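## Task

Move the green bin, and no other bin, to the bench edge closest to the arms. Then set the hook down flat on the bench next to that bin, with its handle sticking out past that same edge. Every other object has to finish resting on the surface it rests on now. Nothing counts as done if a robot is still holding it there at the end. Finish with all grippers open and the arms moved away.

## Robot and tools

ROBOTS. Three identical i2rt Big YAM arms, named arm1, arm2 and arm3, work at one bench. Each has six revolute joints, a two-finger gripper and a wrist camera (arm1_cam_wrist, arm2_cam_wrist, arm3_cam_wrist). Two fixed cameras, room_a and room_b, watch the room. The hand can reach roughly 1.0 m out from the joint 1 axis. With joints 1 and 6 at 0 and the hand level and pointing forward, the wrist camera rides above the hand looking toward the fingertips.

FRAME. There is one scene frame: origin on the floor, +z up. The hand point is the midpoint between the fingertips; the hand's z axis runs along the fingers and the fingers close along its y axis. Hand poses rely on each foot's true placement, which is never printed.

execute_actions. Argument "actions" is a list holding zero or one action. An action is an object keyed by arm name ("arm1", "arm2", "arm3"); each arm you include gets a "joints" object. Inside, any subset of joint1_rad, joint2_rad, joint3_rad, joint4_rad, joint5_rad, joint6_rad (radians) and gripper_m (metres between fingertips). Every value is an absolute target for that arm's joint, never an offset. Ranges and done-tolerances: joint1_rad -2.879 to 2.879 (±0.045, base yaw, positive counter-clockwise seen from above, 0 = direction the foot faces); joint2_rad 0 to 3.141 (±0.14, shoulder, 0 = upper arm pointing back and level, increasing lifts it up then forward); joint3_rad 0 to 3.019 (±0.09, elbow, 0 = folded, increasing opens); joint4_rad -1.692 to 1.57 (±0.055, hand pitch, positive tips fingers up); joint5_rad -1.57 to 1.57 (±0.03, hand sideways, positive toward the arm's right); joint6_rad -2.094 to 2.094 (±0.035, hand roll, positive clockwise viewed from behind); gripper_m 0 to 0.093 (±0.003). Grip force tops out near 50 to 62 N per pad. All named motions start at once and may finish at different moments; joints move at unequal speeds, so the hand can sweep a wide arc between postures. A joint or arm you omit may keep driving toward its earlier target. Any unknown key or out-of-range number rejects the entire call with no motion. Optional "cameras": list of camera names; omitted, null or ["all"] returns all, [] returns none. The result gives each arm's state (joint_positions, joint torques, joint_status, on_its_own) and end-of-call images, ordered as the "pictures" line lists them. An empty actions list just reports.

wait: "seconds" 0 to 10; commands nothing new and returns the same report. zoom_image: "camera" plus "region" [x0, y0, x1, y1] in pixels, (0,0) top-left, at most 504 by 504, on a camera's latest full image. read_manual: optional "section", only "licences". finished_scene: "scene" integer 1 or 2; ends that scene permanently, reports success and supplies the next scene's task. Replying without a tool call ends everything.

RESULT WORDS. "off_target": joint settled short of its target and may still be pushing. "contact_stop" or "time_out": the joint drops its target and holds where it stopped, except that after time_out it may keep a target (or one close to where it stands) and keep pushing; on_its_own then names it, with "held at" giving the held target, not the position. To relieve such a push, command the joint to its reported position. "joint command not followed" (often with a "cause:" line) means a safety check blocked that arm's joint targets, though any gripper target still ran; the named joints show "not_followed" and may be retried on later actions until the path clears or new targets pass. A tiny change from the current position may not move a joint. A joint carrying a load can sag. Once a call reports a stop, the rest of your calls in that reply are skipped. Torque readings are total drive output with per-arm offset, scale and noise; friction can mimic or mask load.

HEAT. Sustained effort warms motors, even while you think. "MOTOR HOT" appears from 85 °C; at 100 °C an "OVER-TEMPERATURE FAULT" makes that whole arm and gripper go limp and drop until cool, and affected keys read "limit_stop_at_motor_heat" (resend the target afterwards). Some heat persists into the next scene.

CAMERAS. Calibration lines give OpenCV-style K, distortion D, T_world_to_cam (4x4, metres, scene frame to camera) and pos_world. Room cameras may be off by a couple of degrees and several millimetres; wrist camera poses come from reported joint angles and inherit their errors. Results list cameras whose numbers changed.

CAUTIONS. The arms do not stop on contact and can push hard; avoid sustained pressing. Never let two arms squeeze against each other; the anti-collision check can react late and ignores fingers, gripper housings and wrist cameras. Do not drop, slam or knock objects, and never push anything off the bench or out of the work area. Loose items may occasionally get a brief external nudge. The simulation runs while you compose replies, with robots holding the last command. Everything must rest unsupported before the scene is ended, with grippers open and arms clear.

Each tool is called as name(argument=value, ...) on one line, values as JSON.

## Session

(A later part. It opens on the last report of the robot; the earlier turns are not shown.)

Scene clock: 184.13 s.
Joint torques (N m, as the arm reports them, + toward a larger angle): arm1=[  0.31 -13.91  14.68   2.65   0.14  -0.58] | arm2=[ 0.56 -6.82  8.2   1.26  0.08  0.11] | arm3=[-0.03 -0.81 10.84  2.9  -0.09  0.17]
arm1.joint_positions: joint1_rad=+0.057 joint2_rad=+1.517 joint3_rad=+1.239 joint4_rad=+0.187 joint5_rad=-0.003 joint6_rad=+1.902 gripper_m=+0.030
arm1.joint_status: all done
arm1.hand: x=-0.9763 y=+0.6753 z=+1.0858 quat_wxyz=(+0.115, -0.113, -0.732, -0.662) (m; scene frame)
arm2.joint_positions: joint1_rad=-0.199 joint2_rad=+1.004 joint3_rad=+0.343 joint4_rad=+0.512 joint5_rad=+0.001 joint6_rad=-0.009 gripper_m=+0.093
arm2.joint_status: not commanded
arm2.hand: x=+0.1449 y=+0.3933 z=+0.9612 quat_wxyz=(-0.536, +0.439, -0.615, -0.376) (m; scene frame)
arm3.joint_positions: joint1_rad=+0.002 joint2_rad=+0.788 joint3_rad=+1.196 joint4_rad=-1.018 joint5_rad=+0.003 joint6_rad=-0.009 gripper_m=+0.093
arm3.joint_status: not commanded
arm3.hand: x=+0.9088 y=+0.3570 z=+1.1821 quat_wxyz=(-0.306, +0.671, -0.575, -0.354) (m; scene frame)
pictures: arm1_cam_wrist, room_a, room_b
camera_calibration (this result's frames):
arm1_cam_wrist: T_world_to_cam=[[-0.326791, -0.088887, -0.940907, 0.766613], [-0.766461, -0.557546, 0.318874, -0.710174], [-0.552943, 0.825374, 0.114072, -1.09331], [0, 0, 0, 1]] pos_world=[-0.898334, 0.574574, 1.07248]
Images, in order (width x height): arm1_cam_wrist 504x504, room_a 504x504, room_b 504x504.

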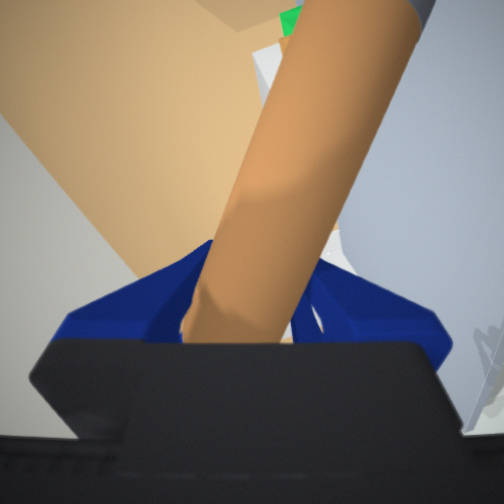

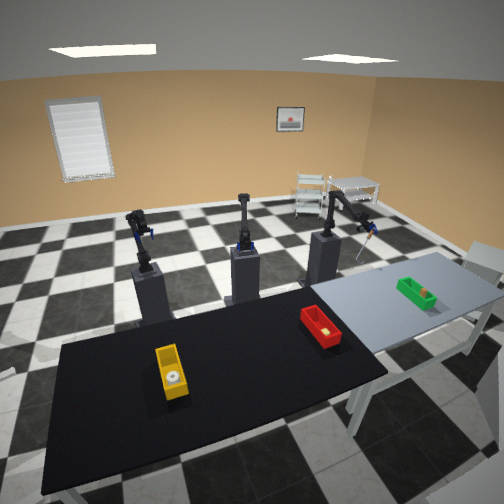

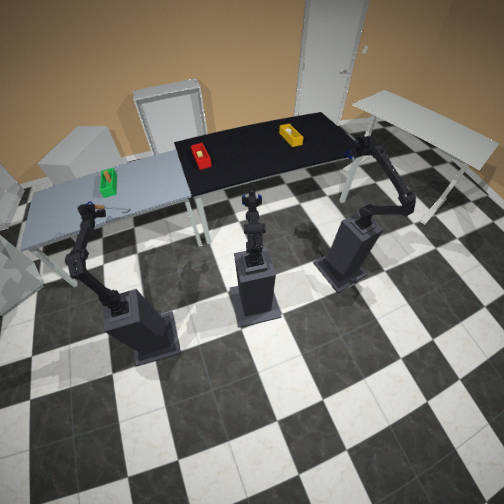

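execute_actions(actions=[{"arm1":{"joints":{"joint1_rad":-0.15,"joint2_rad":1.93,"joint3_rad":2.02,"joint4_rad":-0.26}}}], cameras=["arm1_cam_wrist","room_a","room_b"])

zoom_image(camera="room_a", region=[310, 190, 450, 330])

zoom_image(camera="room_b", region=[50, 140, 190, 280])

Scene clock: 191.90 s.
Joint torques (N m, as the arm reports them, + toward a larger angle): arm1=[  1.45 -25.53  19.01   3.46   0.1   -0.94] | arm2=[ 0.48 -6.8   8.2   1.25  0.09  0.1 ] | arm3=[-0.16 -0.69 10.81  2.74 -0.1   0.18]
arm1.joint_positions: joint1_rad=-0.157 joint2_rad=+2.005 joint3_rad=+1.892 joint4_rad=-0.291 joint5_rad=-0.001 joint6_rad=+1.933 gripper_m=+0.030
arm1.joint_status: joint3_rad time_out (moved +0.653 of +0.781); the others done
arm1.on_its_own: joint3_rad reads +1.892 and still pushes toward +2.005 since a time_out
arm1.hand: x=-0.7982 y=+0.8253 z=+1.0062 quat_wxyz=(+0.043, -0.228, -0.804, -0.547) (m; scene frame)
arm2.joint_positions: joint1_rad=-0.199 joint2_rad=+1.004 joint3_rad=+0.343 joint4_rad=+0.512 joint5_rad=+0.001 joint6_rad=-0.009 gripper_m=+0.093
arm2.joint_status: not commanded
arm2.hand: x=+0.1449 y=+0.3933 z=+0.9612 quat_wxyz=(-0.536, +0.439, -0.615, -0.376) (m; scene frame)
arm3.joint_positions: joint1_rad=+0.002 joint2_rad=+0.788 joint3_rad=+1.196 joint4_rad=-1.018 joint5_rad=+0.003 joint6_rad=-0.009 gripper_m=+0.093
arm3.joint_status: not commanded
arm3.hand: x=+0.9088 y=+0.3570 z=+1.1821 quat_wxyz=(-0.306, +0.671, -0.575, -0.354) (m; scene frame)
pictures: arm1_cam_wrist, room_a, room_b
camera_calibration (this result's frames):
arm1_cam_wrist: T_world_to_cam=[[-0.420377, -0.286545, -0.860915, 0.771124], [-0.834859, -0.249472, 0.490688, -0.946395], [-0.355378, 0.925017, -0.134352, -0.784132], [0, 0, 0, 1]] pos_world=[-0.744607, 0.710198, 1.02291]
Images, in order (width x height): arm1_cam_wrist 504x504, room_a 504x504, room_b 504x504.

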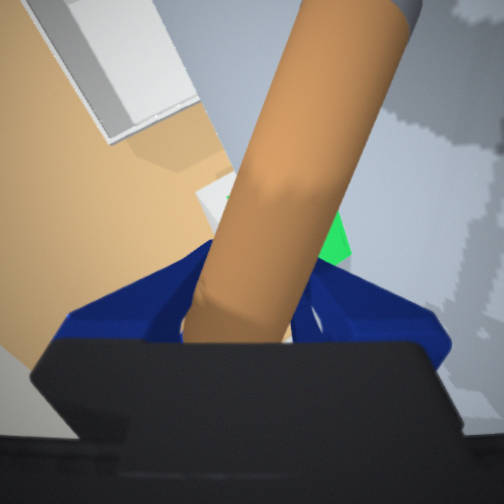

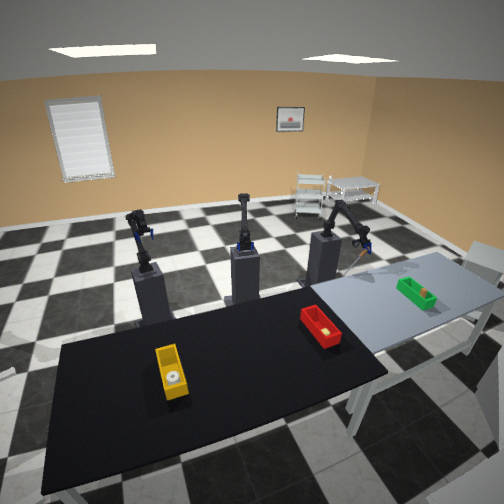

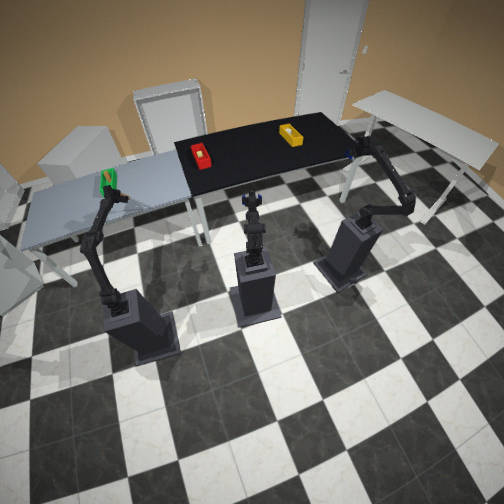

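Region (310, 190, 450, 330) of room_a's 504x504 image, scaled by 3.600, with more detail than that image has.

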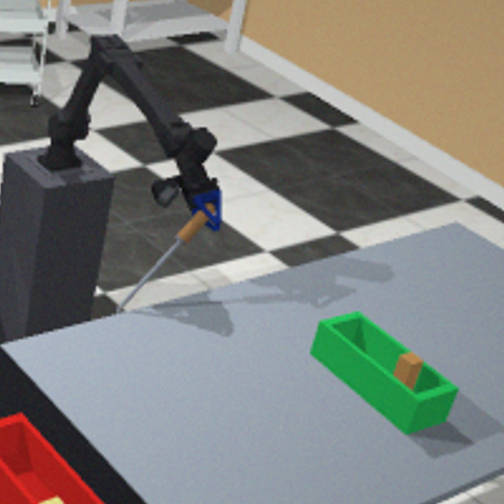

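Region (50, 140, 190, 280) of room_b's 504x504 image, scaled by 3.600, with more detail than that image has.

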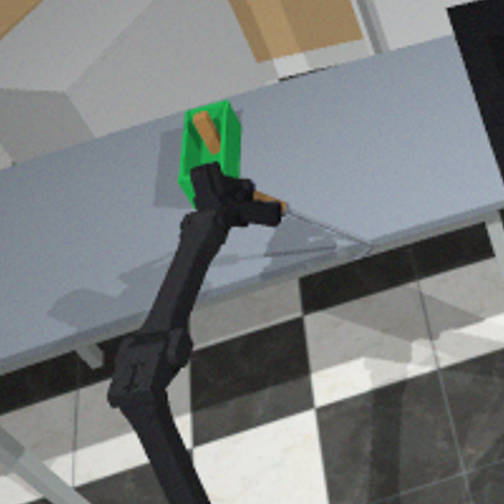

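execute_actions(actions=[{"arm1":{"joints":{"joint2_rad":1.8,"joint3_rad":1.5,"joint4_rad":-0.05}}}], cameras=["arm1_cam_wrist","room_a","room_b"])

zoom_image(camera="room_b", region=[50, 140, 190, 280])

Scene clock: 195.87 s.
Joint torques (N m, as the arm reports them, + toward a larger angle): arm1=[  1.65 -20.02  13.     3.57   0.18  -0.52] | arm2=[ 0.41 -6.92  8.22  1.22  0.08  0.12] | arm3=[ 0.2  -1.56 10.84  2.92 -0.12  0.13]
arm1.joint_positions: joint1_rad=-0.157 joint2_rad=+1.837 joint3_rad=+1.455 joint4_rad=-0.085 joint5_rad=-0.003 joint6_rad=+1.899 gripper_m=+0.029
arm1.joint_status: all done
arm1.hand: x=-0.8153 y=+0.7391 z=+0.9257 quat_wxyz=(+0.033, -0.218, -0.825, -0.521) (m; scene frame)
arm2.joint_positions: joint1_rad=-0.199 joint2_rad=+1.004 joint3_rad=+0.343 joint4_rad=+0.512 joint5_rad=+0.001 joint6_rad=-0.009 gripper_m=+0.093
arm2.joint_status: not commanded
arm2.hand: x=+0.1449 y=+0.3933 z=+0.9612 quat_wxyz=(-0.536, +0.439, -0.615, -0.376) (m; scene frame)
arm3.joint_positions: joint1_rad=+0.002 joint2_rad=+0.788 joint3_rad=+1.196 joint4_rad=-1.018 joint5_rad=+0.003 joint6_rad=-0.009 gripper_m=+0.093
arm3.joint_status: not commanded
arm3.hand: x=+0.9088 y=+0.3570 z=+1.1821 quat_wxyz=(-0.306, +0.671, -0.575, -0.354) (m; scene frame)
pictures: arm1_cam_wrist, room_a, room_b
camera_calibration (this result's frames):
arm1_cam_wrist: T_world_to_cam=[[-0.400323, -0.351042, -0.846469, 0.720594], [-0.8395, -0.229852, 0.49235, -0.962533], [-0.367398, 0.90771, -0.202685, -0.655097], [0, 0, 0, 1]] pos_world=[-0.760256, 0.626357, 0.951085]
Images, in order (width x height): arm1_cam_wrist 504x504, room_a 504x504, room_b 504x504.

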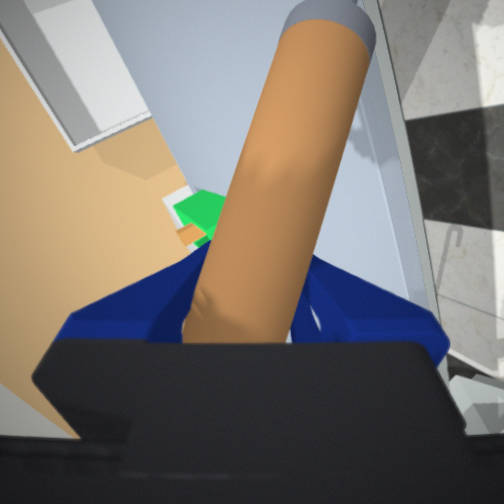

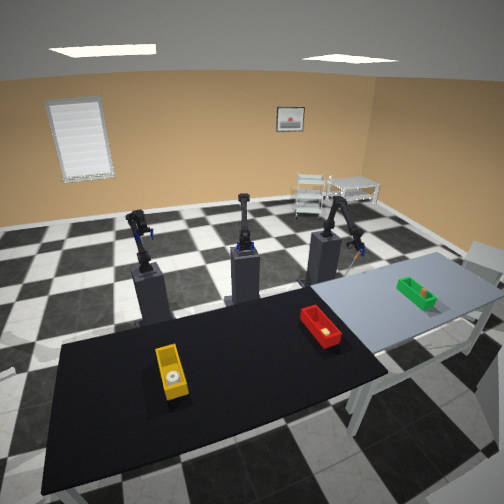

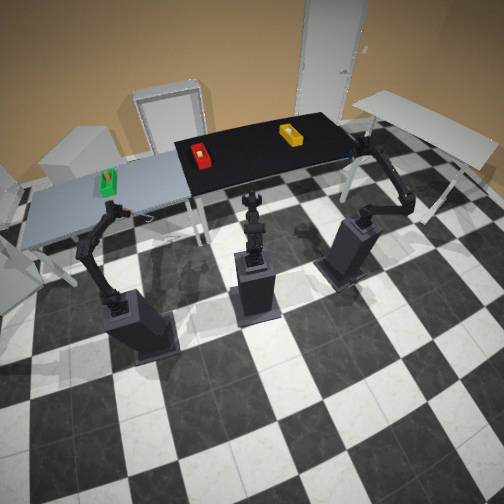

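Region (50, 140, 190, 280) of room_b's 504x504 image, scaled by 3.600, with more detail than that image has.

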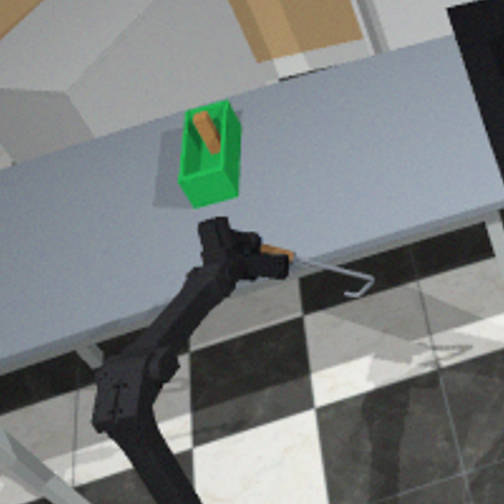

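execute_actions(actions=[{"arm1":{"joints":{"joint2_rad":1.35,"joint4_rad":-0.5}}}], cameras=["arm1_cam_wrist"])

execute_actions(actions=[{"arm1":{"joints":{"joint4_rad":-1.0,"joint6_rad":1.6}}}], cameras=["arm1_cam_wrist","room_a","room_b"])

Scene clock: 200.27 s.
Joint torques (N m, as the arm reports them, + toward a larger angle): arm1=[  1.47 -13.82  13.76   2.63   0.2   -0.46] | arm2=[ 0.5  -6.72  8.24  1.21  0.09  0.1 ] | arm3=[-0.06 -1.48 10.73  2.85 -0.12  0.15]
arm1.joint_positions: joint1_rad=-0.157 joint2_rad=+1.384 joint3_rad=+1.455 joint4_rad=-0.514 joint5_rad=-0.003 joint6_rad=+1.893 gripper_m=+0.029
arm1.joint_status: all done
arm1.hand: x=-0.8439 y=+0.6039 z=+1.1384 quat_wxyz=(+0.032, -0.214, -0.819, -0.531) (m; scene frame)
arm2.joint_positions: joint1_rad=-0.199 joint2_rad=+1.004 joint3_rad=+0.343 joint4_rad=+0.512 joint5_rad=+0.001 joint6_rad=-0.009 gripper_m=+0.093
arm2.joint_status: not commanded
arm2.hand: x=+0.1449 y=+0.3933 z=+0.9612 quat_wxyz=(-0.536, +0.439, -0.615, -0.376) (m; scene frame)
arm3.joint_positions: joint1_rad=+0.002 joint2_rad=+0.788 joint3_rad=+1.196 joint4_rad=-1.018 joint5_rad=+0.003 joint6_rad=-0.009 gripper_m=+0.093
arm3.joint_status: not commanded
arm3.hand: x=+0.9088 y=+0.3570 z=+1.1821 quat_wxyz=(-0.306, +0.671, -0.575, -0.354) (m; scene frame)
pictures: arm1_cam_wrist
camera_calibration (this result's frames):
arm1_cam_wrist: T_world_to_cam=[[-0.390896, -0.33354, -0.857876, 0.852129], [-0.84333, -0.243638, 0.478994, -1.10199], [-0.368775, 0.910709, -0.186047, -0.521663], [0, 0, 0, 1]] pos_world=[-0.788621, 0.490816, 1.16181]
Images, in order (width x height): arm1_cam_wrist 504x504.

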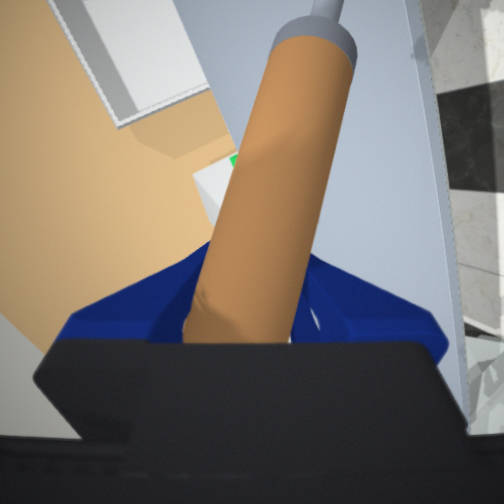

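Scene clock: 201.67 s.
Joint torques (N m, as the arm reports them, + toward a larger angle): arm1=[  1.45 -13.15  13.33   1.56   0.23  -0.35] | arm2=[ 0.55 -6.65  8.2   1.22  0.09  0.12] | arm3=[-0.32 -1.5  10.65  2.98 -0.12  0.13]
arm1.joint_positions: joint1_rad=-0.157 joint2_rad=+1.384 joint3_rad=+1.455 joint4_rad=-1.004 joint5_rad=-0.003 joint6_rad=+1.622 gripper_m=+0.028
arm1.joint_status: all done
arm1.hand: x=-0.8581 y=+0.5289 z=+1.0468 quat_wxyz=(-0.024, -0.115, -0.943, -0.310) (m; scene frame)
arm2.joint_positions: joint1_rad=-0.199 joint2_rad=+1.004 joint3_rad=+0.343 joint4_rad=+0.512 joint5_rad=+0.001 joint6_rad=-0.009 gripper_m=+0.093
arm2.joint_status: not commanded
arm2.hand: x=+0.1449 y=+0.3933 z=+0.9612 quat_wxyz=(-0.536, +0.439, -0.615, -0.376) (m; scene frame)
arm3.joint_positions: joint1_rad=+0.002 joint2_rad=+0.788 joint3_rad=+1.196 joint4_rad=-1.018 joint5_rad=+0.003 joint6_rad=-0.009 gripper_m=+0.093
arm3.joint_status: not commanded
arm3.hand: x=+0.9088 y=+0.3570 z=+1.1821 quat_wxyz=(-0.306, +0.671, -0.575, -0.354) (m; scene frame)
pictures: arm1_cam_wrist, room_a, room_b
camera_calibration (this result's frames):
arm1_cam_wrist: T_world_to_cam=[[-0.210135, -0.773949, -0.597365, 0.858325], [-0.864831, -0.137817, 0.482777, -1.16673], [-0.455972, 0.618069, -0.640375, 0.0799364], [0, 0, 0, 1]] pos_world=[-0.792215, 0.454099, 1.1272]
Images, in order (width x height): arm1_cam_wrist 504x504, room_a 504x504, room_b 504x504.

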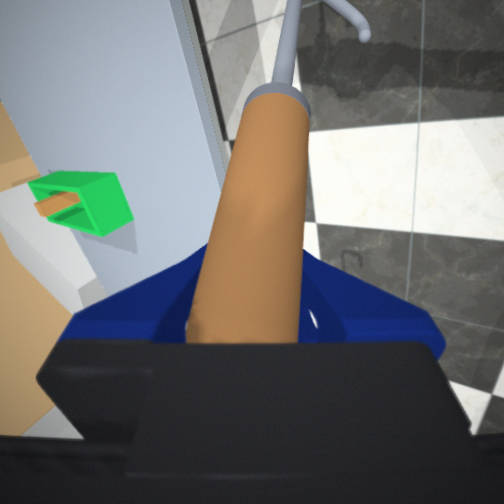

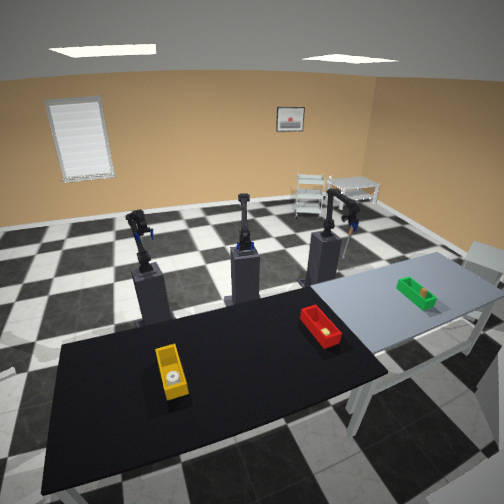

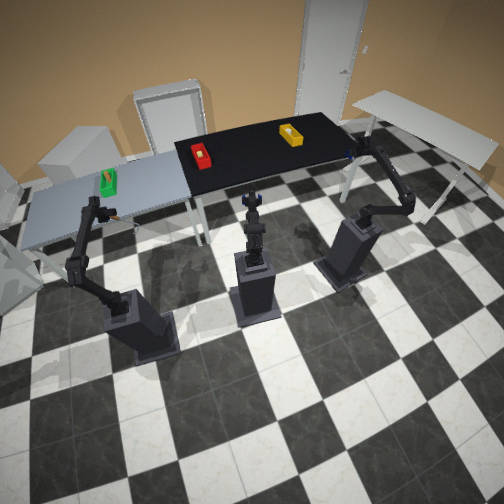

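execute_actions(actions=[{"arm1":{"joints":{"joint3_rad":1.85,"joint4_rad":-1.35,"joint6_rad":0.0}}}], cameras=["arm1_cam_wrist","room_a","room_b"])

Scene clock: 207.50 s.
Joint torques (N m, as the arm reports them, + toward a larger angle): arm1=[  1.45 -10.98  14.22   1.97   0.14  -0.11] | arm2=[ 0.47 -6.72  8.18  1.22  0.08  0.12] | arm3=[-0.33 -1.47 10.68  2.99 -0.09  0.19]
arm1.joint_positions: joint1_rad=-0.156 joint2_rad=+1.368 joint3_rad=+1.789 joint4_rad=-1.362 joint5_rad=-0.003 joint6_rad=+0.009 gripper_m=+0.027
arm1.joint_status: all done
arm1.hand: x=-0.8668 y=+0.4902 z=+1.1748 quat_wxyz=(-0.238, +0.602, -0.737, -0.194) (m; scene frame)
arm2.joint_positions: joint1_rad=-0.199 joint2_rad=+1.004 joint3_rad=+0.343 joint4_rad=+0.512 joint5_rad=+0.001 joint6_rad=-0.009 gripper_m=+0.093
arm2.joint_status: not commanded
arm2.hand: x=+0.1449 y=+0.3933 z=+0.9612 quat_wxyz=(-0.536, +0.439, -0.615, -0.376) (m; scene frame)
arm3.joint_positions: joint1_rad=+0.002 joint2_rad=+0.788 joint3_rad=+1.196 joint4_rad=-1.018 joint5_rad=+0.003 joint6_rad=-0.009 gripper_m=+0.093
arm3.joint_status: not commanded
arm3.hand: x=+0.9088 y=+0.3570 z=+1.1821 quat_wxyz=(-0.306, +0.671, -0.575, -0.354) (m; scene frame)
pictures: arm1_cam_wrist, room_a, room_b
camera_calibration (this result's frames):
arm1_cam_wrist: T_world_to_cam=[[0.979412, -0.201458, -0.0128803, 0.96675], [-0.201655, -0.979319, -0.0163952, 0.332313], [-0.00931098, 0.018655, -0.999783, 1.28511], [0, 0, 0, 1]] pos_world=[-0.867869, 0.496226, 1.30273]
Images, in order (width x height): arm1_cam_wrist 504x504, room_a 504x504, room_b 504x504.

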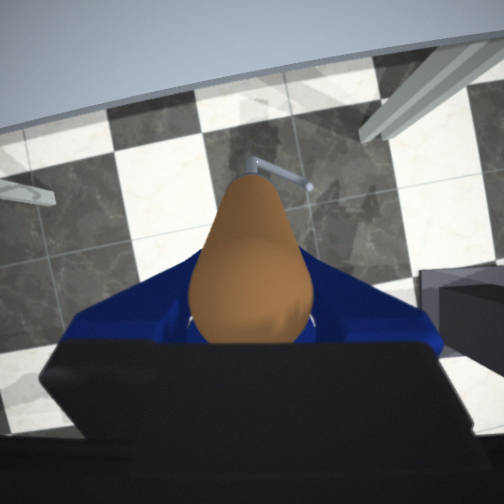

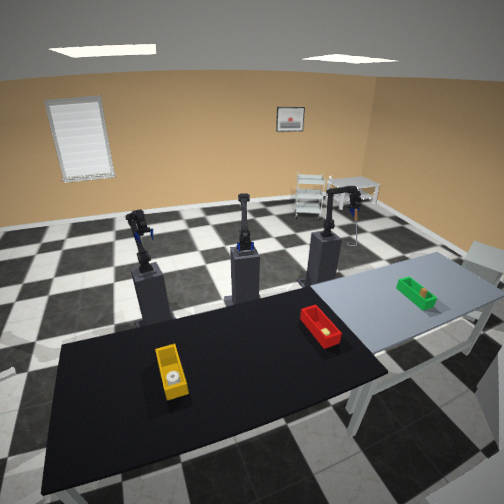

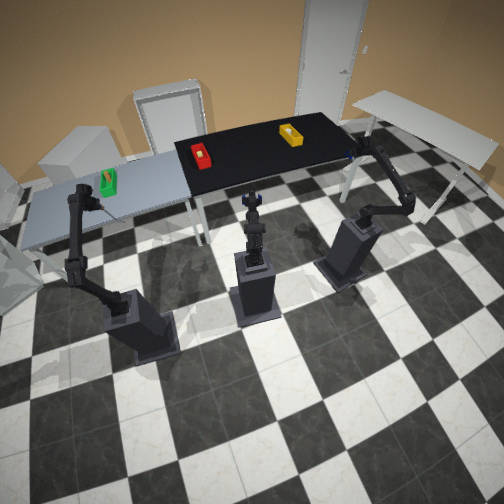

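execute_actions(actions=[{"arm1":{"joints":{"joint1_rad":-0.6}},"arm2":{"joints":{"joint1_rad":0.6,"joint2_rad":0.9,"joint3_rad":0.33,"joint4_rad":0.6}}}], cameras=["arm1_cam_wrist"])

execute_actions(actions=[{"arm1":{"joints":{"joint1_rad":-0.98}},"arm2":{"joints":{"joint1_rad":1.19}}}], cameras=["arm1_cam_wrist","arm2_cam_wrist","room_a","room_b"])

Scene clock: 215.30 s.
Joint torques (N m, as the arm reports them, + toward a larger angle): arm1=[  1.63 -11.05  14.04   2.01  -0.05  -0.11] | arm2=[ 0.63 -4.95  8.18  2.03  0.13  0.12] | arm3=[ 0.07 -1.24 10.72  2.98 -0.12  0.17]
arm1.joint_positions: joint1_rad=-0.606 joint2_rad=+1.368 joint3_rad=+1.789 joint4_rad=-1.362 joint5_rad=+0.002 joint6_rad=+0.008 gripper_m=+0.027
arm1.joint_status: all done
arm1.hand: x=-0.6602 y=+0.3976 z=+1.1768 quat_wxyz=(-0.278, +0.422, -0.852, -0.134) (m; scene frame)
arm2.joint_positions: joint1_rad=+0.598 joint2_rad=+0.896 joint3_rad=+0.340 joint4_rad=+0.586 joint5_rad=+0.000 joint6_rad=-0.008 gripper_m=+0.093
arm2.joint_status: all done
arm2.hand: x=-0.1761 y=+0.3628 z=+1.0195 quat_wxyz=(-0.383, +0.592, -0.363, -0.609) (m; scene frame)
arm3.joint_positions: joint1_rad=+0.002 joint2_rad=+0.788 joint3_rad=+1.196 joint4_rad=-1.018 joint5_rad=+0.003 joint6_rad=-0.009 gripper_m=+0.093
arm3.joint_status: not commanded
arm3.hand: x=+0.9088 y=+0.3570 z=+1.1821 quat_wxyz=(-0.306, +0.671, -0.575, -0.354) (m; scene frame)
pictures: arm1_cam_wrist
camera_calibration (this result's frames):
arm1_cam_wrist: T_world_to_cam=[[0.793212, -0.608909, -0.0066641, 0.777616], [-0.608904, -0.792985, -0.0202573, -0.0550421], [0.00705031, 0.0201261, -0.999773, 1.30089], [0, 0, 0, 1]] pos_world=[-0.659502, 0.403668, 1.30466]
Images, in order (width x height): arm1_cam_wrist 504x504.

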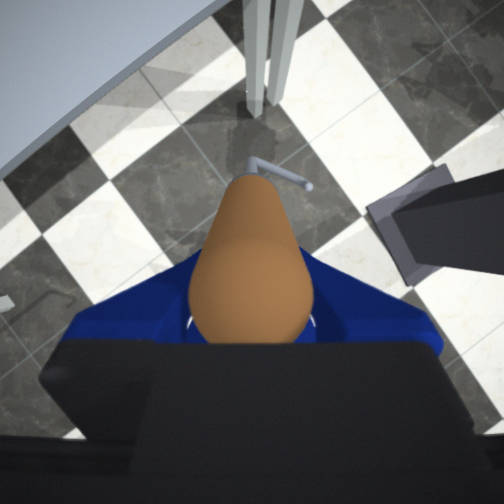

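Scene clock: 216.57 s.
Joint torques (N m, as the arm reports them, + toward a larger angle): arm1=[  1.45 -10.97  13.99   2.02  -0.02  -0.11] | arm2=[ 0.75 -4.98  8.21  2.06  0.13  0.12] | arm3=[ 0.36 -1.77 10.72  2.81 -0.07  0.13]
arm1.joint_positions: joint1_rad=-0.986 joint2_rad=+1.368 joint3_rad=+1.789 joint4_rad=-1.362 joint5_rad=+0.002 joint6_rad=+0.008 gripper_m=+0.027
arm1.joint_status: all done
arm1.hand: x=-0.5327 y=+0.2563 z=+1.1786 quat_wxyz=(-0.300, +0.254, -0.916, -0.080) (m; scene frame)
arm2.joint_positions: joint1_rad=+1.188 joint2_rad=+0.896 joint3_rad=+0.340 joint4_rad=+0.586 joint5_rad=+0.000 joint6_rad=-0.008 gripper_m=+0.093
arm2.joint_status: all done
arm2.hand: x=-0.3494 y=+0.2004 z=+1.0182 quat_wxyz=(-0.190, +0.673, -0.175, -0.693) (m; scene frame)
arm3.joint_positions: joint1_rad=+0.002 joint2_rad=+0.788 joint3_rad=+1.196 joint4_rad=-1.018 joint5_rad=+0.003 joint6_rad=-0.009 gripper_m=+0.093
arm3.joint_status: not commanded
arm3.hand: x=+0.9088 y=+0.3570 z=+1.1821 quat_wxyz=(-0.306, +0.671, -0.575, -0.354) (m; scene frame)
pictures: arm1_cam_wrist, arm2_cam_wrist, room_a, room_b
camera_calibration (this result's frames):
arm1_cam_wrist: T_world_to_cam=[[0.511698, -0.859138, -0.0068521, 0.504777], [-0.858998, -0.511425, -0.023821, -0.290586], [0.0169612, 0.0180751, -0.999693, 1.31035], [0, 0, 0, 1]] pos_world=[-0.530131, 0.261376, 1.30648]
arm2_cam_wrist: T_world_to_cam=[[0.49553, 0.868589, 0.00148845, -0.00260253], [0.493398, -0.280072, -0.823479, 1.06864], [-0.714848, 0.408793, -0.567345, 0.36493], [0, 0, 0, 1]] pos_world=[-0.265105, 0.152376, 1.08705]
Images, in order (width x height): arm1_cam_wrist 504x504, arm2_cam_wrist 504x504, room_a 504x504, room_b 504x504.

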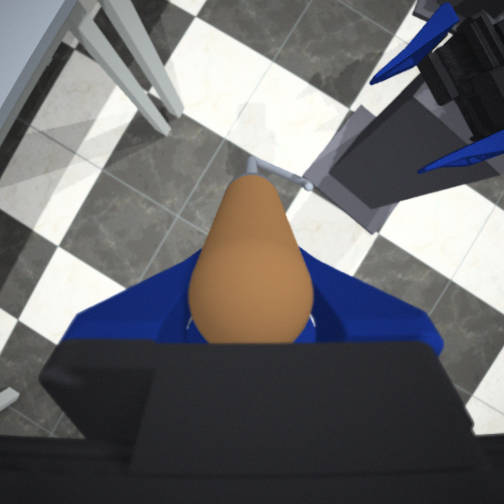

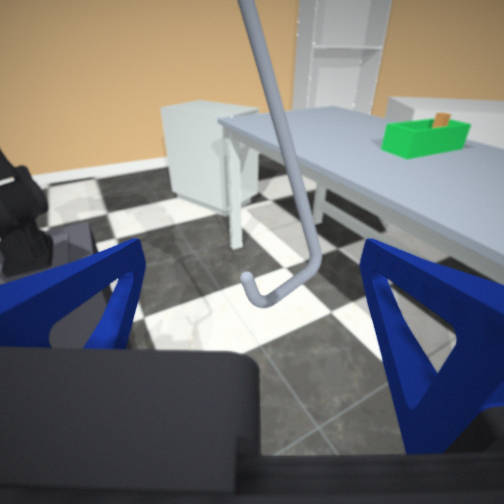

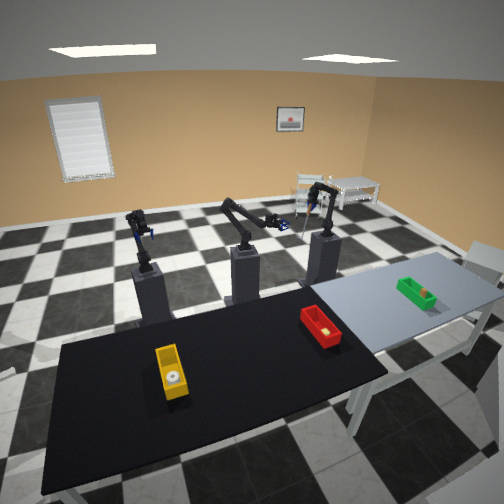

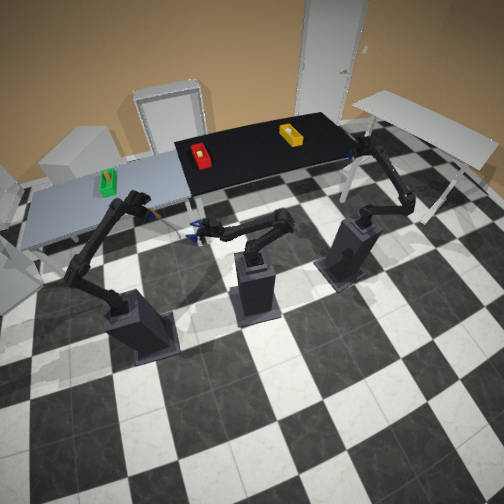

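execute_actions(actions=[{"arm1":{"joints":{"joint4_rad":-1.69}},"arm2":{"joints":{"joint1_rad":1.335}}}], cameras=["arm1_cam_wrist","arm2_cam_wrist","room_a"])

Scene clock: 220.97 s.
Joint torques (N m, as the arm reports them, + toward a larger angle): arm1=[  1.4  -10.51  13.48   0.8   -0.03  -0.11] | arm2=[ 0.56 -5.2   8.2   2.07  0.15  0.11] | arm3=[ 0.27 -1.45 10.64  2.88 -0.08  0.18]
arm1.joint_positions: joint1_rad=-0.986 joint2_rad=+1.368 joint3_rad=+1.789 joint4_rad=-1.682 joint5_rad=+0.002 joint6_rad=+0.008 gripper_m=+0.027
arm1.joint_status: all done
joint sent to its limit — the command would take arm1.joint4_rad past its lower limit, so that joint was sent only as far as its limit.
arm1.hand: x=-0.5922 y=+0.2197 z=+1.1430 quat_wxyz=(-0.151, +0.263, -0.952, -0.037) (m; scene frame)
arm2.joint_positions: joint1_rad=+1.335 joint2_rad=+0.896 joint3_rad=+0.340 joint4_rad=+0.586 joint5_rad=+0.000 joint6_rad=-0.008 gripper_m=+0.093
arm2.joint_status: all done
arm2.hand: x=-0.3755 y=+0.1463 z=+1.0178 quat_wxyz=(-0.139, +0.685, -0.125, -0.704) (m; scene frame)
arm3.joint_positions: joint1_rad=+0.002 joint2_rad=+0.788 joint3_rad=+1.196 joint4_rad=-1.018 joint5_rad=+0.003 joint6_rad=-0.009 gripper_m=+0.093
arm3.joint_status: not commanded
arm3.hand: x=+0.9088 y=+0.3570 z=+1.1821 quat_wxyz=(-0.306, +0.671, -0.575, -0.354) (m; scene frame)
pictures: arm1_cam_wrist, arm2_cam_wrist, room_a
camera_calibration (this result's frames):
arm1_cam_wrist: T_world_to_cam=[[0.507705, -0.861525, -0.0032203, 0.497586], [-0.823534, -0.486408, 0.29189, -0.706626], [-0.253037, -0.145542, -0.956447, 1.10315], [0, 0, 0, 1]] pos_world=[-0.555422, 0.245528, 1.26296]
arm2_cam_wrist: T_world_to_cam=[[0.363087, 0.931754, 0.00166518, -0.00185192], [0.529845, -0.205, -0.822945, 1.06821], [-0.766441, 0.299683, -0.568118, 0.365543], [0, 0, 0, 1]] pos_world=[-0.285146, 0.111161, 1.08675]
Images, in order (width x height): arm1_cam_wrist 504x504, arm2_cam_wrist 504x504, room_a 504x504.

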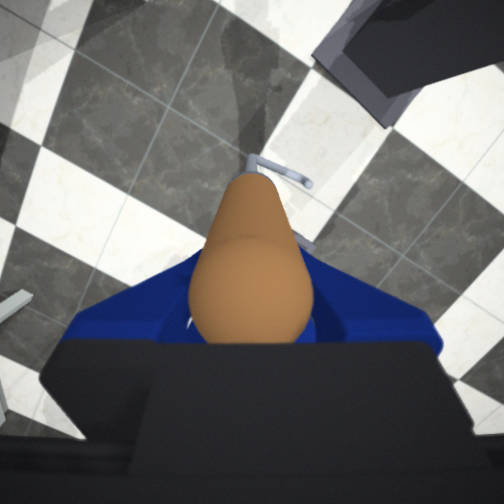

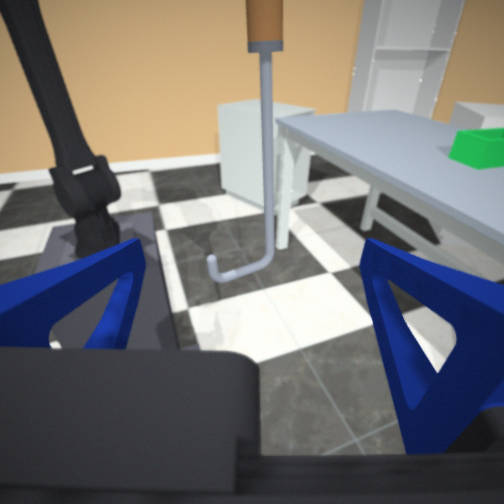

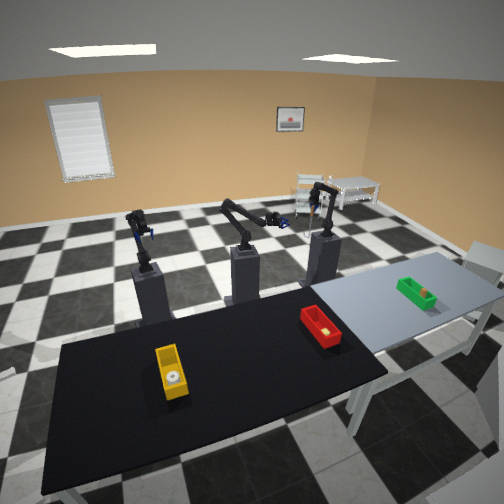

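execute_actions(actions=[{"arm2":{"joints":{"joint1_rad":1.31,"joint2_rad":1.564,"joint3_rad":0.895,"joint4_rad":0.69}}}], cameras=["arm1_cam_wrist","arm2_cam_wrist","room_a"])

Scene clock: 226.93 s.
Joint torques (N m, as the arm reports them, + toward a larger angle): arm1=[  1.39 -10.43  13.55   0.8   -0.03  -0.11] | arm2=[ -0.05 -14.8   11.64   1.97   0.13   0.12] | arm3=[ 0.29 -1.2  10.72  2.88 -0.09  0.16]
arm1.joint_positions: joint1_rad=-0.986 joint2_rad=+1.368 joint3_rad=+1.789 joint4_rad=-1.682 joint5_rad=+0.002 joint6_rad=+0.008 gripper_m=+0.027
arm1.joint_status: not commanded
arm1.hand: x=-0.5922 y=+0.2197 z=+1.1430 quat_wxyz=(-0.151, +0.263, -0.952, -0.037) (m; scene frame)
arm2.joint_positions: joint1_rad=+1.315 joint2_rad=+1.556 joint3_rad=+0.847 joint4_rad=+0.678 joint5_rad=+0.000 joint6_rad=-0.008 gripper_m=+0.093
arm2.joint_status: all done
arm2.hand: x=-0.5676 y=+0.2355 z=+0.9974 quat_wxyz=(-0.142, +0.705, -0.136, -0.682) (m; scene frame)
arm3.joint_positions: joint1_rad=+0.002 joint2_rad=+0.788 joint3_rad=+1.196 joint4_rad=-1.018 joint5_rad=+0.003 joint6_rad=-0.009 gripper_m=+0.093
arm3.joint_status: not commanded
arm3.hand: x=+0.9088 y=+0.3570 z=+1.1821 quat_wxyz=(-0.306, +0.671, -0.575, -0.354) (m; scene frame)
pictures: arm1_cam_wrist, arm2_cam_wrist, room_a
camera_calibration (this result's frames):
arm1_cam_wrist: T_world_to_cam=[[0.507705, -0.861525, -0.0032203, 0.497586], [-0.823534, -0.486408, 0.29189, -0.706626], [-0.253037, -0.145542, -0.956447, 1.10315], [0, 0, 0, 1]] pos_world=[-0.555422, 0.245528, 1.26296]
arm2_cam_wrist: T_world_to_cam=[[0.382126, 0.924109, 0.00145692, -0.00236358], [0.570757, -0.234772, -0.786841, 1.16569], [-0.726785, 0.301504, -0.617154, 0.251047], [0, 0, 0, 1]] pos_world=[-0.481968, 0.200165, 1.07215]
Images, in order (width x height): arm1_cam_wrist 504x504, arm2_cam_wrist 504x504, room_a 504x504.

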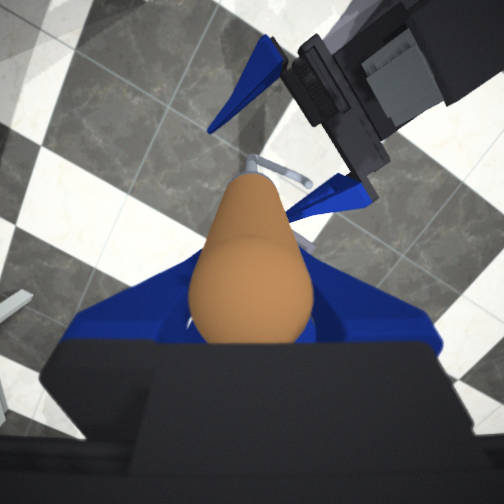

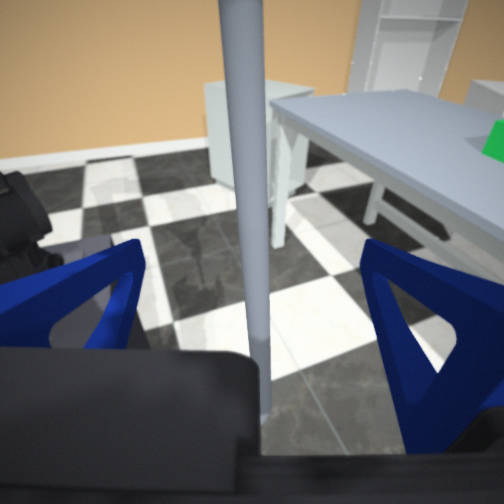

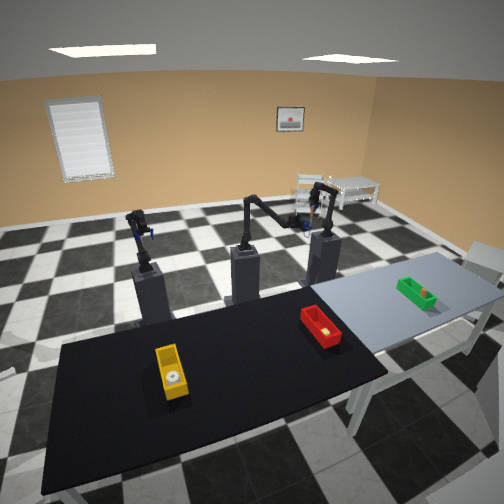

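execute_actions(actions=[{"arm2":{"joints":{"joint3_rad":0.95,"joint4_rad":0.66}}}], cameras=[])

execute_actions(actions=[{"arm2":{"joints":{"gripper_m":0}}}], cameras=["arm1_cam_wrist","arm2_cam_wrist"])

Scene clock: 232.67 s.
Joint torques (N m, as the arm reports them, + toward a larger angle): arm1=[  1.38 -10.42  13.55   0.81  -0.03  -0.11] | arm2=[ -0.07 -15.49  11.53   1.26   0.12   0.12] | arm3=[-0.05 -1.66 10.83  2.8  -0.09  0.12]
arm1.joint_positions: joint1_rad=-0.986 joint2_rad=+1.368 joint3_rad=+1.789 joint4_rad=-1.682 joint5_rad=+0.002 joint6_rad=+0.008 gripper_m=+0.027
arm1.joint_status: not commanded
arm1.hand: x=-0.5922 y=+0.2197 z=+1.1430 quat_wxyz=(-0.151, +0.263, -0.952, -0.037) (m; scene frame)
arm2.joint_positions: joint1_rad=+1.315 joint2_rad=+1.556 joint3_rad=+0.909 joint4_rad=+0.671 joint5_rad=+0.000 joint6_rad=-0.008 gripper_m=+0.093
arm2.joint_status: all done
arm2.hand: x=-0.5813 y=+0.2410 z=+1.0289 quat_wxyz=(-0.146, +0.686, -0.132, -0.701) (m; scene frame)
arm3.joint_positions: joint1_rad=+0.002 joint2_rad=+0.788 joint3_rad=+1.196 joint4_rad=-1.018 joint5_rad=+0.003 joint6_rad=-0.009 gripper_m=+0.093
arm3.joint_status: not commanded
arm3.hand: x=+0.9088 y=+0.3570 z=+1.1821 quat_wxyz=(-0.306, +0.671, -0.575, -0.354) (m; scene frame)
pictures: none
No camera images: the call's "cameras" was empty. Leave "cameras" out to get every camera's image.

Scene clock: 233.43 s.
Joint torques (N m, as the arm reports them, + toward a larger angle): arm1=[  1.29 -10.39  13.56   0.83  -0.16  -0.02] | arm2=[ -0.14 -15.71  11.52   1.25   0.32   0.3 ] | arm3=[ 0.33 -2.02 10.74  2.79 -0.06  0.17]
arm1.joint_positions: joint1_rad=-0.984 joint2_rad=+1.368 joint3_rad=+1.789 joint4_rad=-1.683 joint5_rad=+0.005 joint6_rad=+0.003 gripper_m=+0.027
arm1.joint_status: not commanded
arm1.hand: x=-0.5923 y=+0.2196 z=+1.1430 quat_wxyz=(-0.151, +0.266, -0.951, -0.035) (m; scene frame)
arm2.joint_positions: joint1_rad=+1.318 joint2_rad=+1.556 joint3_rad=+0.909 joint4_rad=+0.670 joint5_rad=-0.006 joint6_rad=-0.026 gripper_m=+0.009
arm2.joint_status: gripper_m off_target (ended at +0.009, target +0.000)
arm2.hand: x=-0.5823 y=+0.2385 z=+1.0286 quat_wxyz=(-0.149, +0.688, -0.123, -0.699) (m; scene frame)
arm3.joint_positions: joint1_rad=+0.002 joint2_rad=+0.788 joint3_rad=+1.196 joint4_rad=-1.018 joint5_rad=+0.003 joint6_rad=-0.009 gripper_m=+0.093
arm3.joint_status: not commanded
arm3.hand: x=+0.9088 y=+0.3570 z=+1.1821 quat_wxyz=(-0.306, +0.671, -0.575, -0.354) (m; scene frame)
pictures: arm1_cam_wrist, arm2_cam_wrist
camera_calibration (this result's frames):
arm1_cam_wrist: T_world_to_cam=[[0.511844, -0.859077, 0.00157594, 0.493923], [-0.82171, -0.489043, 0.292625, -0.705961], [-0.250617, -0.151073, -0.956226, 1.10544], [0, 0, 0, 1]] pos_world=[-0.555866, 0.246074, 1.26285]
arm2_cam_wrist: T_world_to_cam=[[0.374424, 0.927049, 0.0196763, -0.0234995], [0.539172, -0.200404, -0.818005, 1.20483], [-0.754387, 0.31689, -0.574875, 0.195458], [0, 0, 0, 1]] pos_world=[-0.493359, 0.201298, 1.09838]
Images, in order (width x height): arm1_cam_wrist 504x504, arm2_cam_wrist 504x504.

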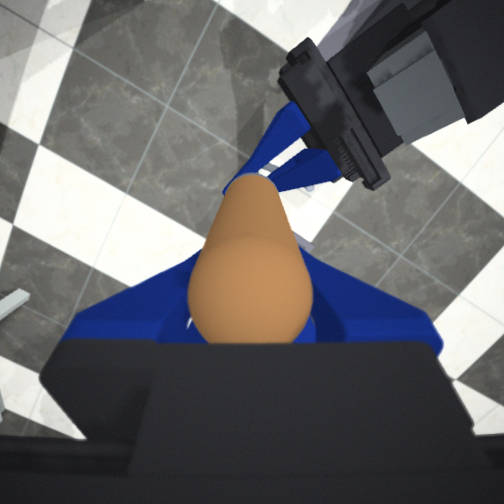

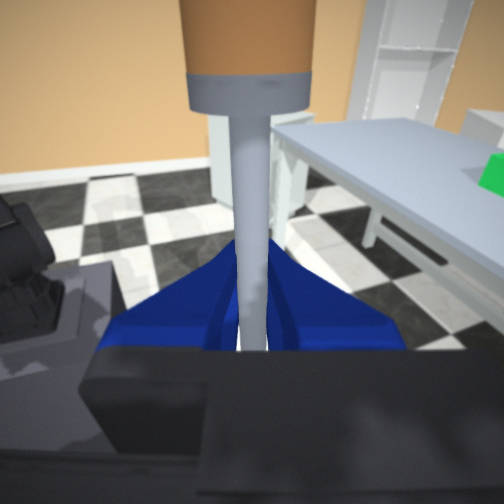

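execute_actions(actions=[{"arm1":{"joints":{"gripper_m":0.093}}}], cameras=["arm2_cam_wrist"])

execute_actions(actions=[{"arm1":{"joints":{"joint2_rad":1.05}}}], cameras=[])

execute_actions(actions=[{"arm2":{"joints":{"joint1_rad":1.135,"joint2_rad":2.25,"joint3_rad":0.74,"joint4_rad":1.57,"joint5_rad":0,"joint6_rad":0}},"arm1":{"joints":{"joint2_rad":1.4,"joint3_rad":1.99,"joint4_rad":-1.63,"joint6_rad":0.62}}}], cameras=[])

execute_actions(actions=[{"arm1":{"joints":{"joint2_rad":1.86}}}], cameras=["arm1_cam_wrist","arm2_cam_wrist","room_a"])

Scene clock: 241.47 s.
Joint torques (N m, as the arm reports them, + toward a larger angle): arm1=[  1.29 -10.51  12.68   0.87  -0.11  -0.05] | arm2=[ -0.3  -15.86  11.47   1.89   0.22   0.17] | arm3=[ 0.43 -1.59 10.68  2.97 -0.08  0.15]
arm1.joint_positions: joint1_rad=-0.984 joint2_rad=+1.367 joint3_rad=+1.800 joint4_rad=-1.683 joint5_rad=+0.004 joint6_rad=+0.003 gripper_m=+0.093
arm1.joint_status: all done
arm1.hand: x=-0.5918 y=+0.2201 z=+1.1478 quat_wxyz=(-0.156, +0.266, -0.951, -0.037) (m; scene frame)
arm2.joint_positions: joint1_rad=+1.317 joint2_rad=+1.564 joint3_rad=+0.909 joint4_rad=+0.651 joint5_rad=-0.003 joint6_rad=-0.012 gripper_m=+0.009
arm2.joint_status: not commanded
arm2.hand: x=-0.5829 y=+0.2399 z=+1.0196 quat_wxyz=(-0.143, +0.696, -0.131, -0.691) (m; scene frame)
arm3.joint_positions: joint1_rad=+0.002 joint2_rad=+0.788 joint3_rad=+1.196 joint4_rad=-1.018 joint5_rad=+0.003 joint6_rad=-0.009 gripper_m=+0.093
arm3.joint_status: not commanded
arm3.hand: x=+0.9088 y=+0.3570 z=+1.1821 quat_wxyz=(-0.306, +0.671, -0.575, -0.354) (m; scene frame)
pictures: arm2_cam_wrist
camera_calibration (this result's frames):
arm2_cam_wrist: T_world_to_cam=[[0.377398, 0.926033, 0.00572632, -0.00813325], [0.553626, -0.220661, -0.802999, 1.19605], [-0.74234, 0.30622, -0.595953, 0.220406], [0, 0, 0, 1]] pos_world=[-0.495479, 0.20396, 1.09182]
Images, in order (width x height): arm2_cam_wrist 504x504.

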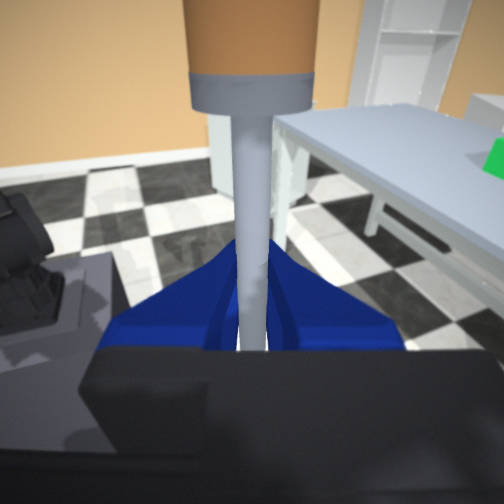

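Scene clock: 242.97 s.
Joint torques (N m, as the arm reports them, + toward a larger angle): arm1=[ 1.36 -3.66  7.98  1.49 -0.11 -0.05] | arm2=[ -0.39 -16.2   11.46   1.91   0.24   0.16] | arm3=[ 0.63 -0.97 10.77  2.8  -0.08  0.15]
arm1.joint_positions: joint1_rad=-0.984 joint2_rad=+1.056 joint3_rad=+1.844 joint4_rad=-1.683 joint5_rad=+0.004 joint6_rad=+0.003 gripper_m=+0.093
arm1.joint_status: all done
arm1.hand: x=-0.6935 y=+0.1596 z=+1.2784 quat_wxyz=(-0.321, +0.255, -0.908, -0.084) (m; scene frame)
arm2.joint_positions: joint1_rad=+1.317 joint2_rad=+1.564 joint3_rad=+0.909 joint4_rad=+0.651 joint5_rad=-0.003 joint6_rad=-0.012 gripper_m=+0.009
arm2.joint_status: not commanded
arm2.hand: x=-0.5829 y=+0.2399 z=+1.0196 quat_wxyz=(-0.143, +0.696, -0.131, -0.691) (m; scene frame)
arm3.joint_positions: joint1_rad=+0.002 joint2_rad=+0.788 joint3_rad=+1.196 joint4_rad=-1.018 joint5_rad=+0.003 joint6_rad=-0.009 gripper_m=+0.093
arm3.joint_status: not commanded
arm3.hand: x=+0.9088 y=+0.3570 z=+1.1821 quat_wxyz=(-0.306, +0.671, -0.575, -0.354) (m; scene frame)
pictures: none
No camera images: the call's "cameras" was empty. Leave "cameras" out to get every camera's image.

Scene clock: 244.57 s.
Joint torques (N m, as the arm reports them, + toward a larger angle): arm1=[ 1.34 -9.97 10.7   1.71 -0.06  0.04] | arm2=[  0.5  -18.32   3.16   3.     0.08   0.15] | arm3=[ 0.39 -0.87 10.77  2.8  -0.07  0.16]
arm1.joint_positions: joint1_rad=-0.984 joint2_rad=+1.408 joint3_rad=+1.963 joint4_rad=-1.641 joint5_rad=+0.003 joint6_rad=+0.612 gripper_m=+0.093
arm1.joint_status: all done
arm1.hand: x=-0.5659 y=+0.2366 z=+1.2050 quat_wxyz=(-0.205, -0.031, -0.970, -0.127) (m; scene frame)
arm2.joint_positions: joint1_rad=+1.136 joint2_rad=+2.253 joint3_rad=+0.726 joint4_rad=+1.528 joint5_rad=+0.001 joint6_rad=-0.011 gripper_m=+0.009
arm2.joint_status: all done
arm2.hand: x=-0.4782 y=+0.3115 z=+0.7443 quat_wxyz=(-0.207, +0.679, -0.194, -0.677) (m; scene frame)
arm3.joint_positions: joint1_rad=+0.002 joint2_rad=+0.788 joint3_rad=+1.196 joint4_rad=-1.018 joint5_rad=+0.003 joint6_rad=-0.009 gripper_m=+0.093
arm3.joint_status: not commanded
arm3.hand: x=+0.9088 y=+0.3570 z=+1.1821 quat_wxyz=(-0.306, +0.671, -0.575, -0.354) (m; scene frame)
pictures: none
No camera images: the call's "cameras" was empty. Leave "cameras" out to get every camera's image.

Scene clock: 246.07 s.
Joint torques (N m, as the arm reports them, + toward a larger angle): arm1=[  1.23 -17.75  11.55   0.48  -0.05   0.07] | arm2=[  0.42 -18.42   3.23   2.99   0.08   0.15] | arm3=[ 0.33 -1.39 10.83  2.87 -0.09  0.14]
arm1.joint_positions: joint1_rad=-0.984 joint2_rad=+1.873 joint3_rad=+1.956 joint4_rad=-1.635 joint5_rad=+0.003 joint6_rad=+0.613 gripper_m=+0.093
arm1.joint_status: all done
arm1.hand: x=-0.4637 y=+0.2963 z=+0.9641 quat_wxyz=(-0.012, -0.033, -0.999, +0.000) (m; scene frame)
arm2.joint_positions: joint1_rad=+1.136 joint2_rad=+2.253 joint3_rad=+0.726 joint4_rad=+1.528 joint5_rad=+0.001 joint6_rad=-0.011 gripper_m=+0.009
arm2.joint_status: not commanded
arm2.hand: x=-0.4782 y=+0.3115 z=+0.7443 quat_wxyz=(-0.207, +0.679, -0.194, -0.677) (m; scene frame)
arm3.joint_positions: joint1_rad=+0.002 joint2_rad=+0.788 joint3_rad=+1.196 joint4_rad=-1.018 joint5_rad=+0.003 joint6_rad=-0.009 gripper_m=+0.093
arm3.joint_status: not commanded
arm3.hand: x=+0.9088 y=+0.3570 z=+1.1821 quat_wxyz=(-0.306, +0.671, -0.575, -0.354) (m; scene frame)
pictures: arm1_cam_wrist, arm2_cam_wrist, room_a
camera_calibration (this result's frames):
arm1_cam_wrist: T_world_to_cam=[[-0.074547, -0.997153, -0.0113177, 0.275718], [-0.833071, 0.0560341, 0.550321, -0.925631], [-0.54812, 0.0504532, -0.834876, 0.663564], [0, 0, 0, 1]] pos_world=[-0.386849, 0.293321, 1.06651]
arm2_cam_wrist: T_world_to_cam=[[0.541633, 0.840604, 0.00433037, -0.00622934], [0.498712, -0.317184, -0.806648, 0.939321], [-0.676698, 0.439067, -0.591016, 0.0984795], [0, 0, 0, 1]] pos_world=[-0.398436, 0.259935, 0.815931]
Images, in order (width x height): arm1_cam_wrist 504x504, arm2_cam_wrist 504x504, room_a 504x504.

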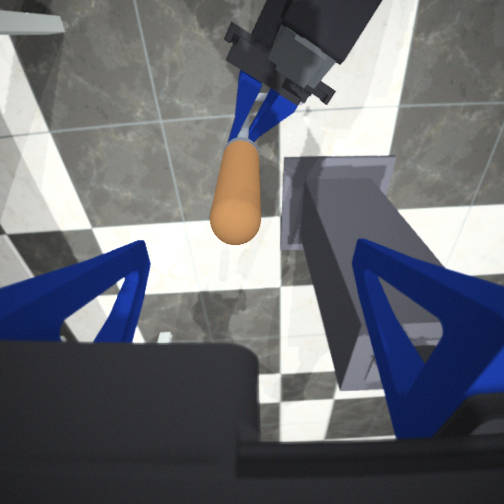

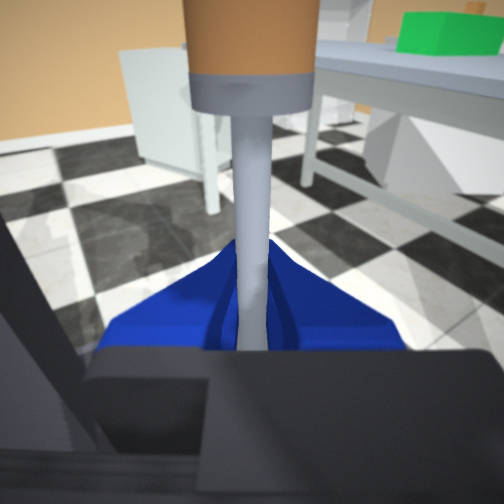

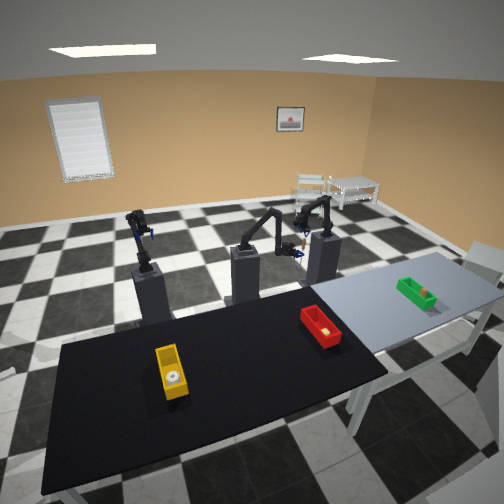

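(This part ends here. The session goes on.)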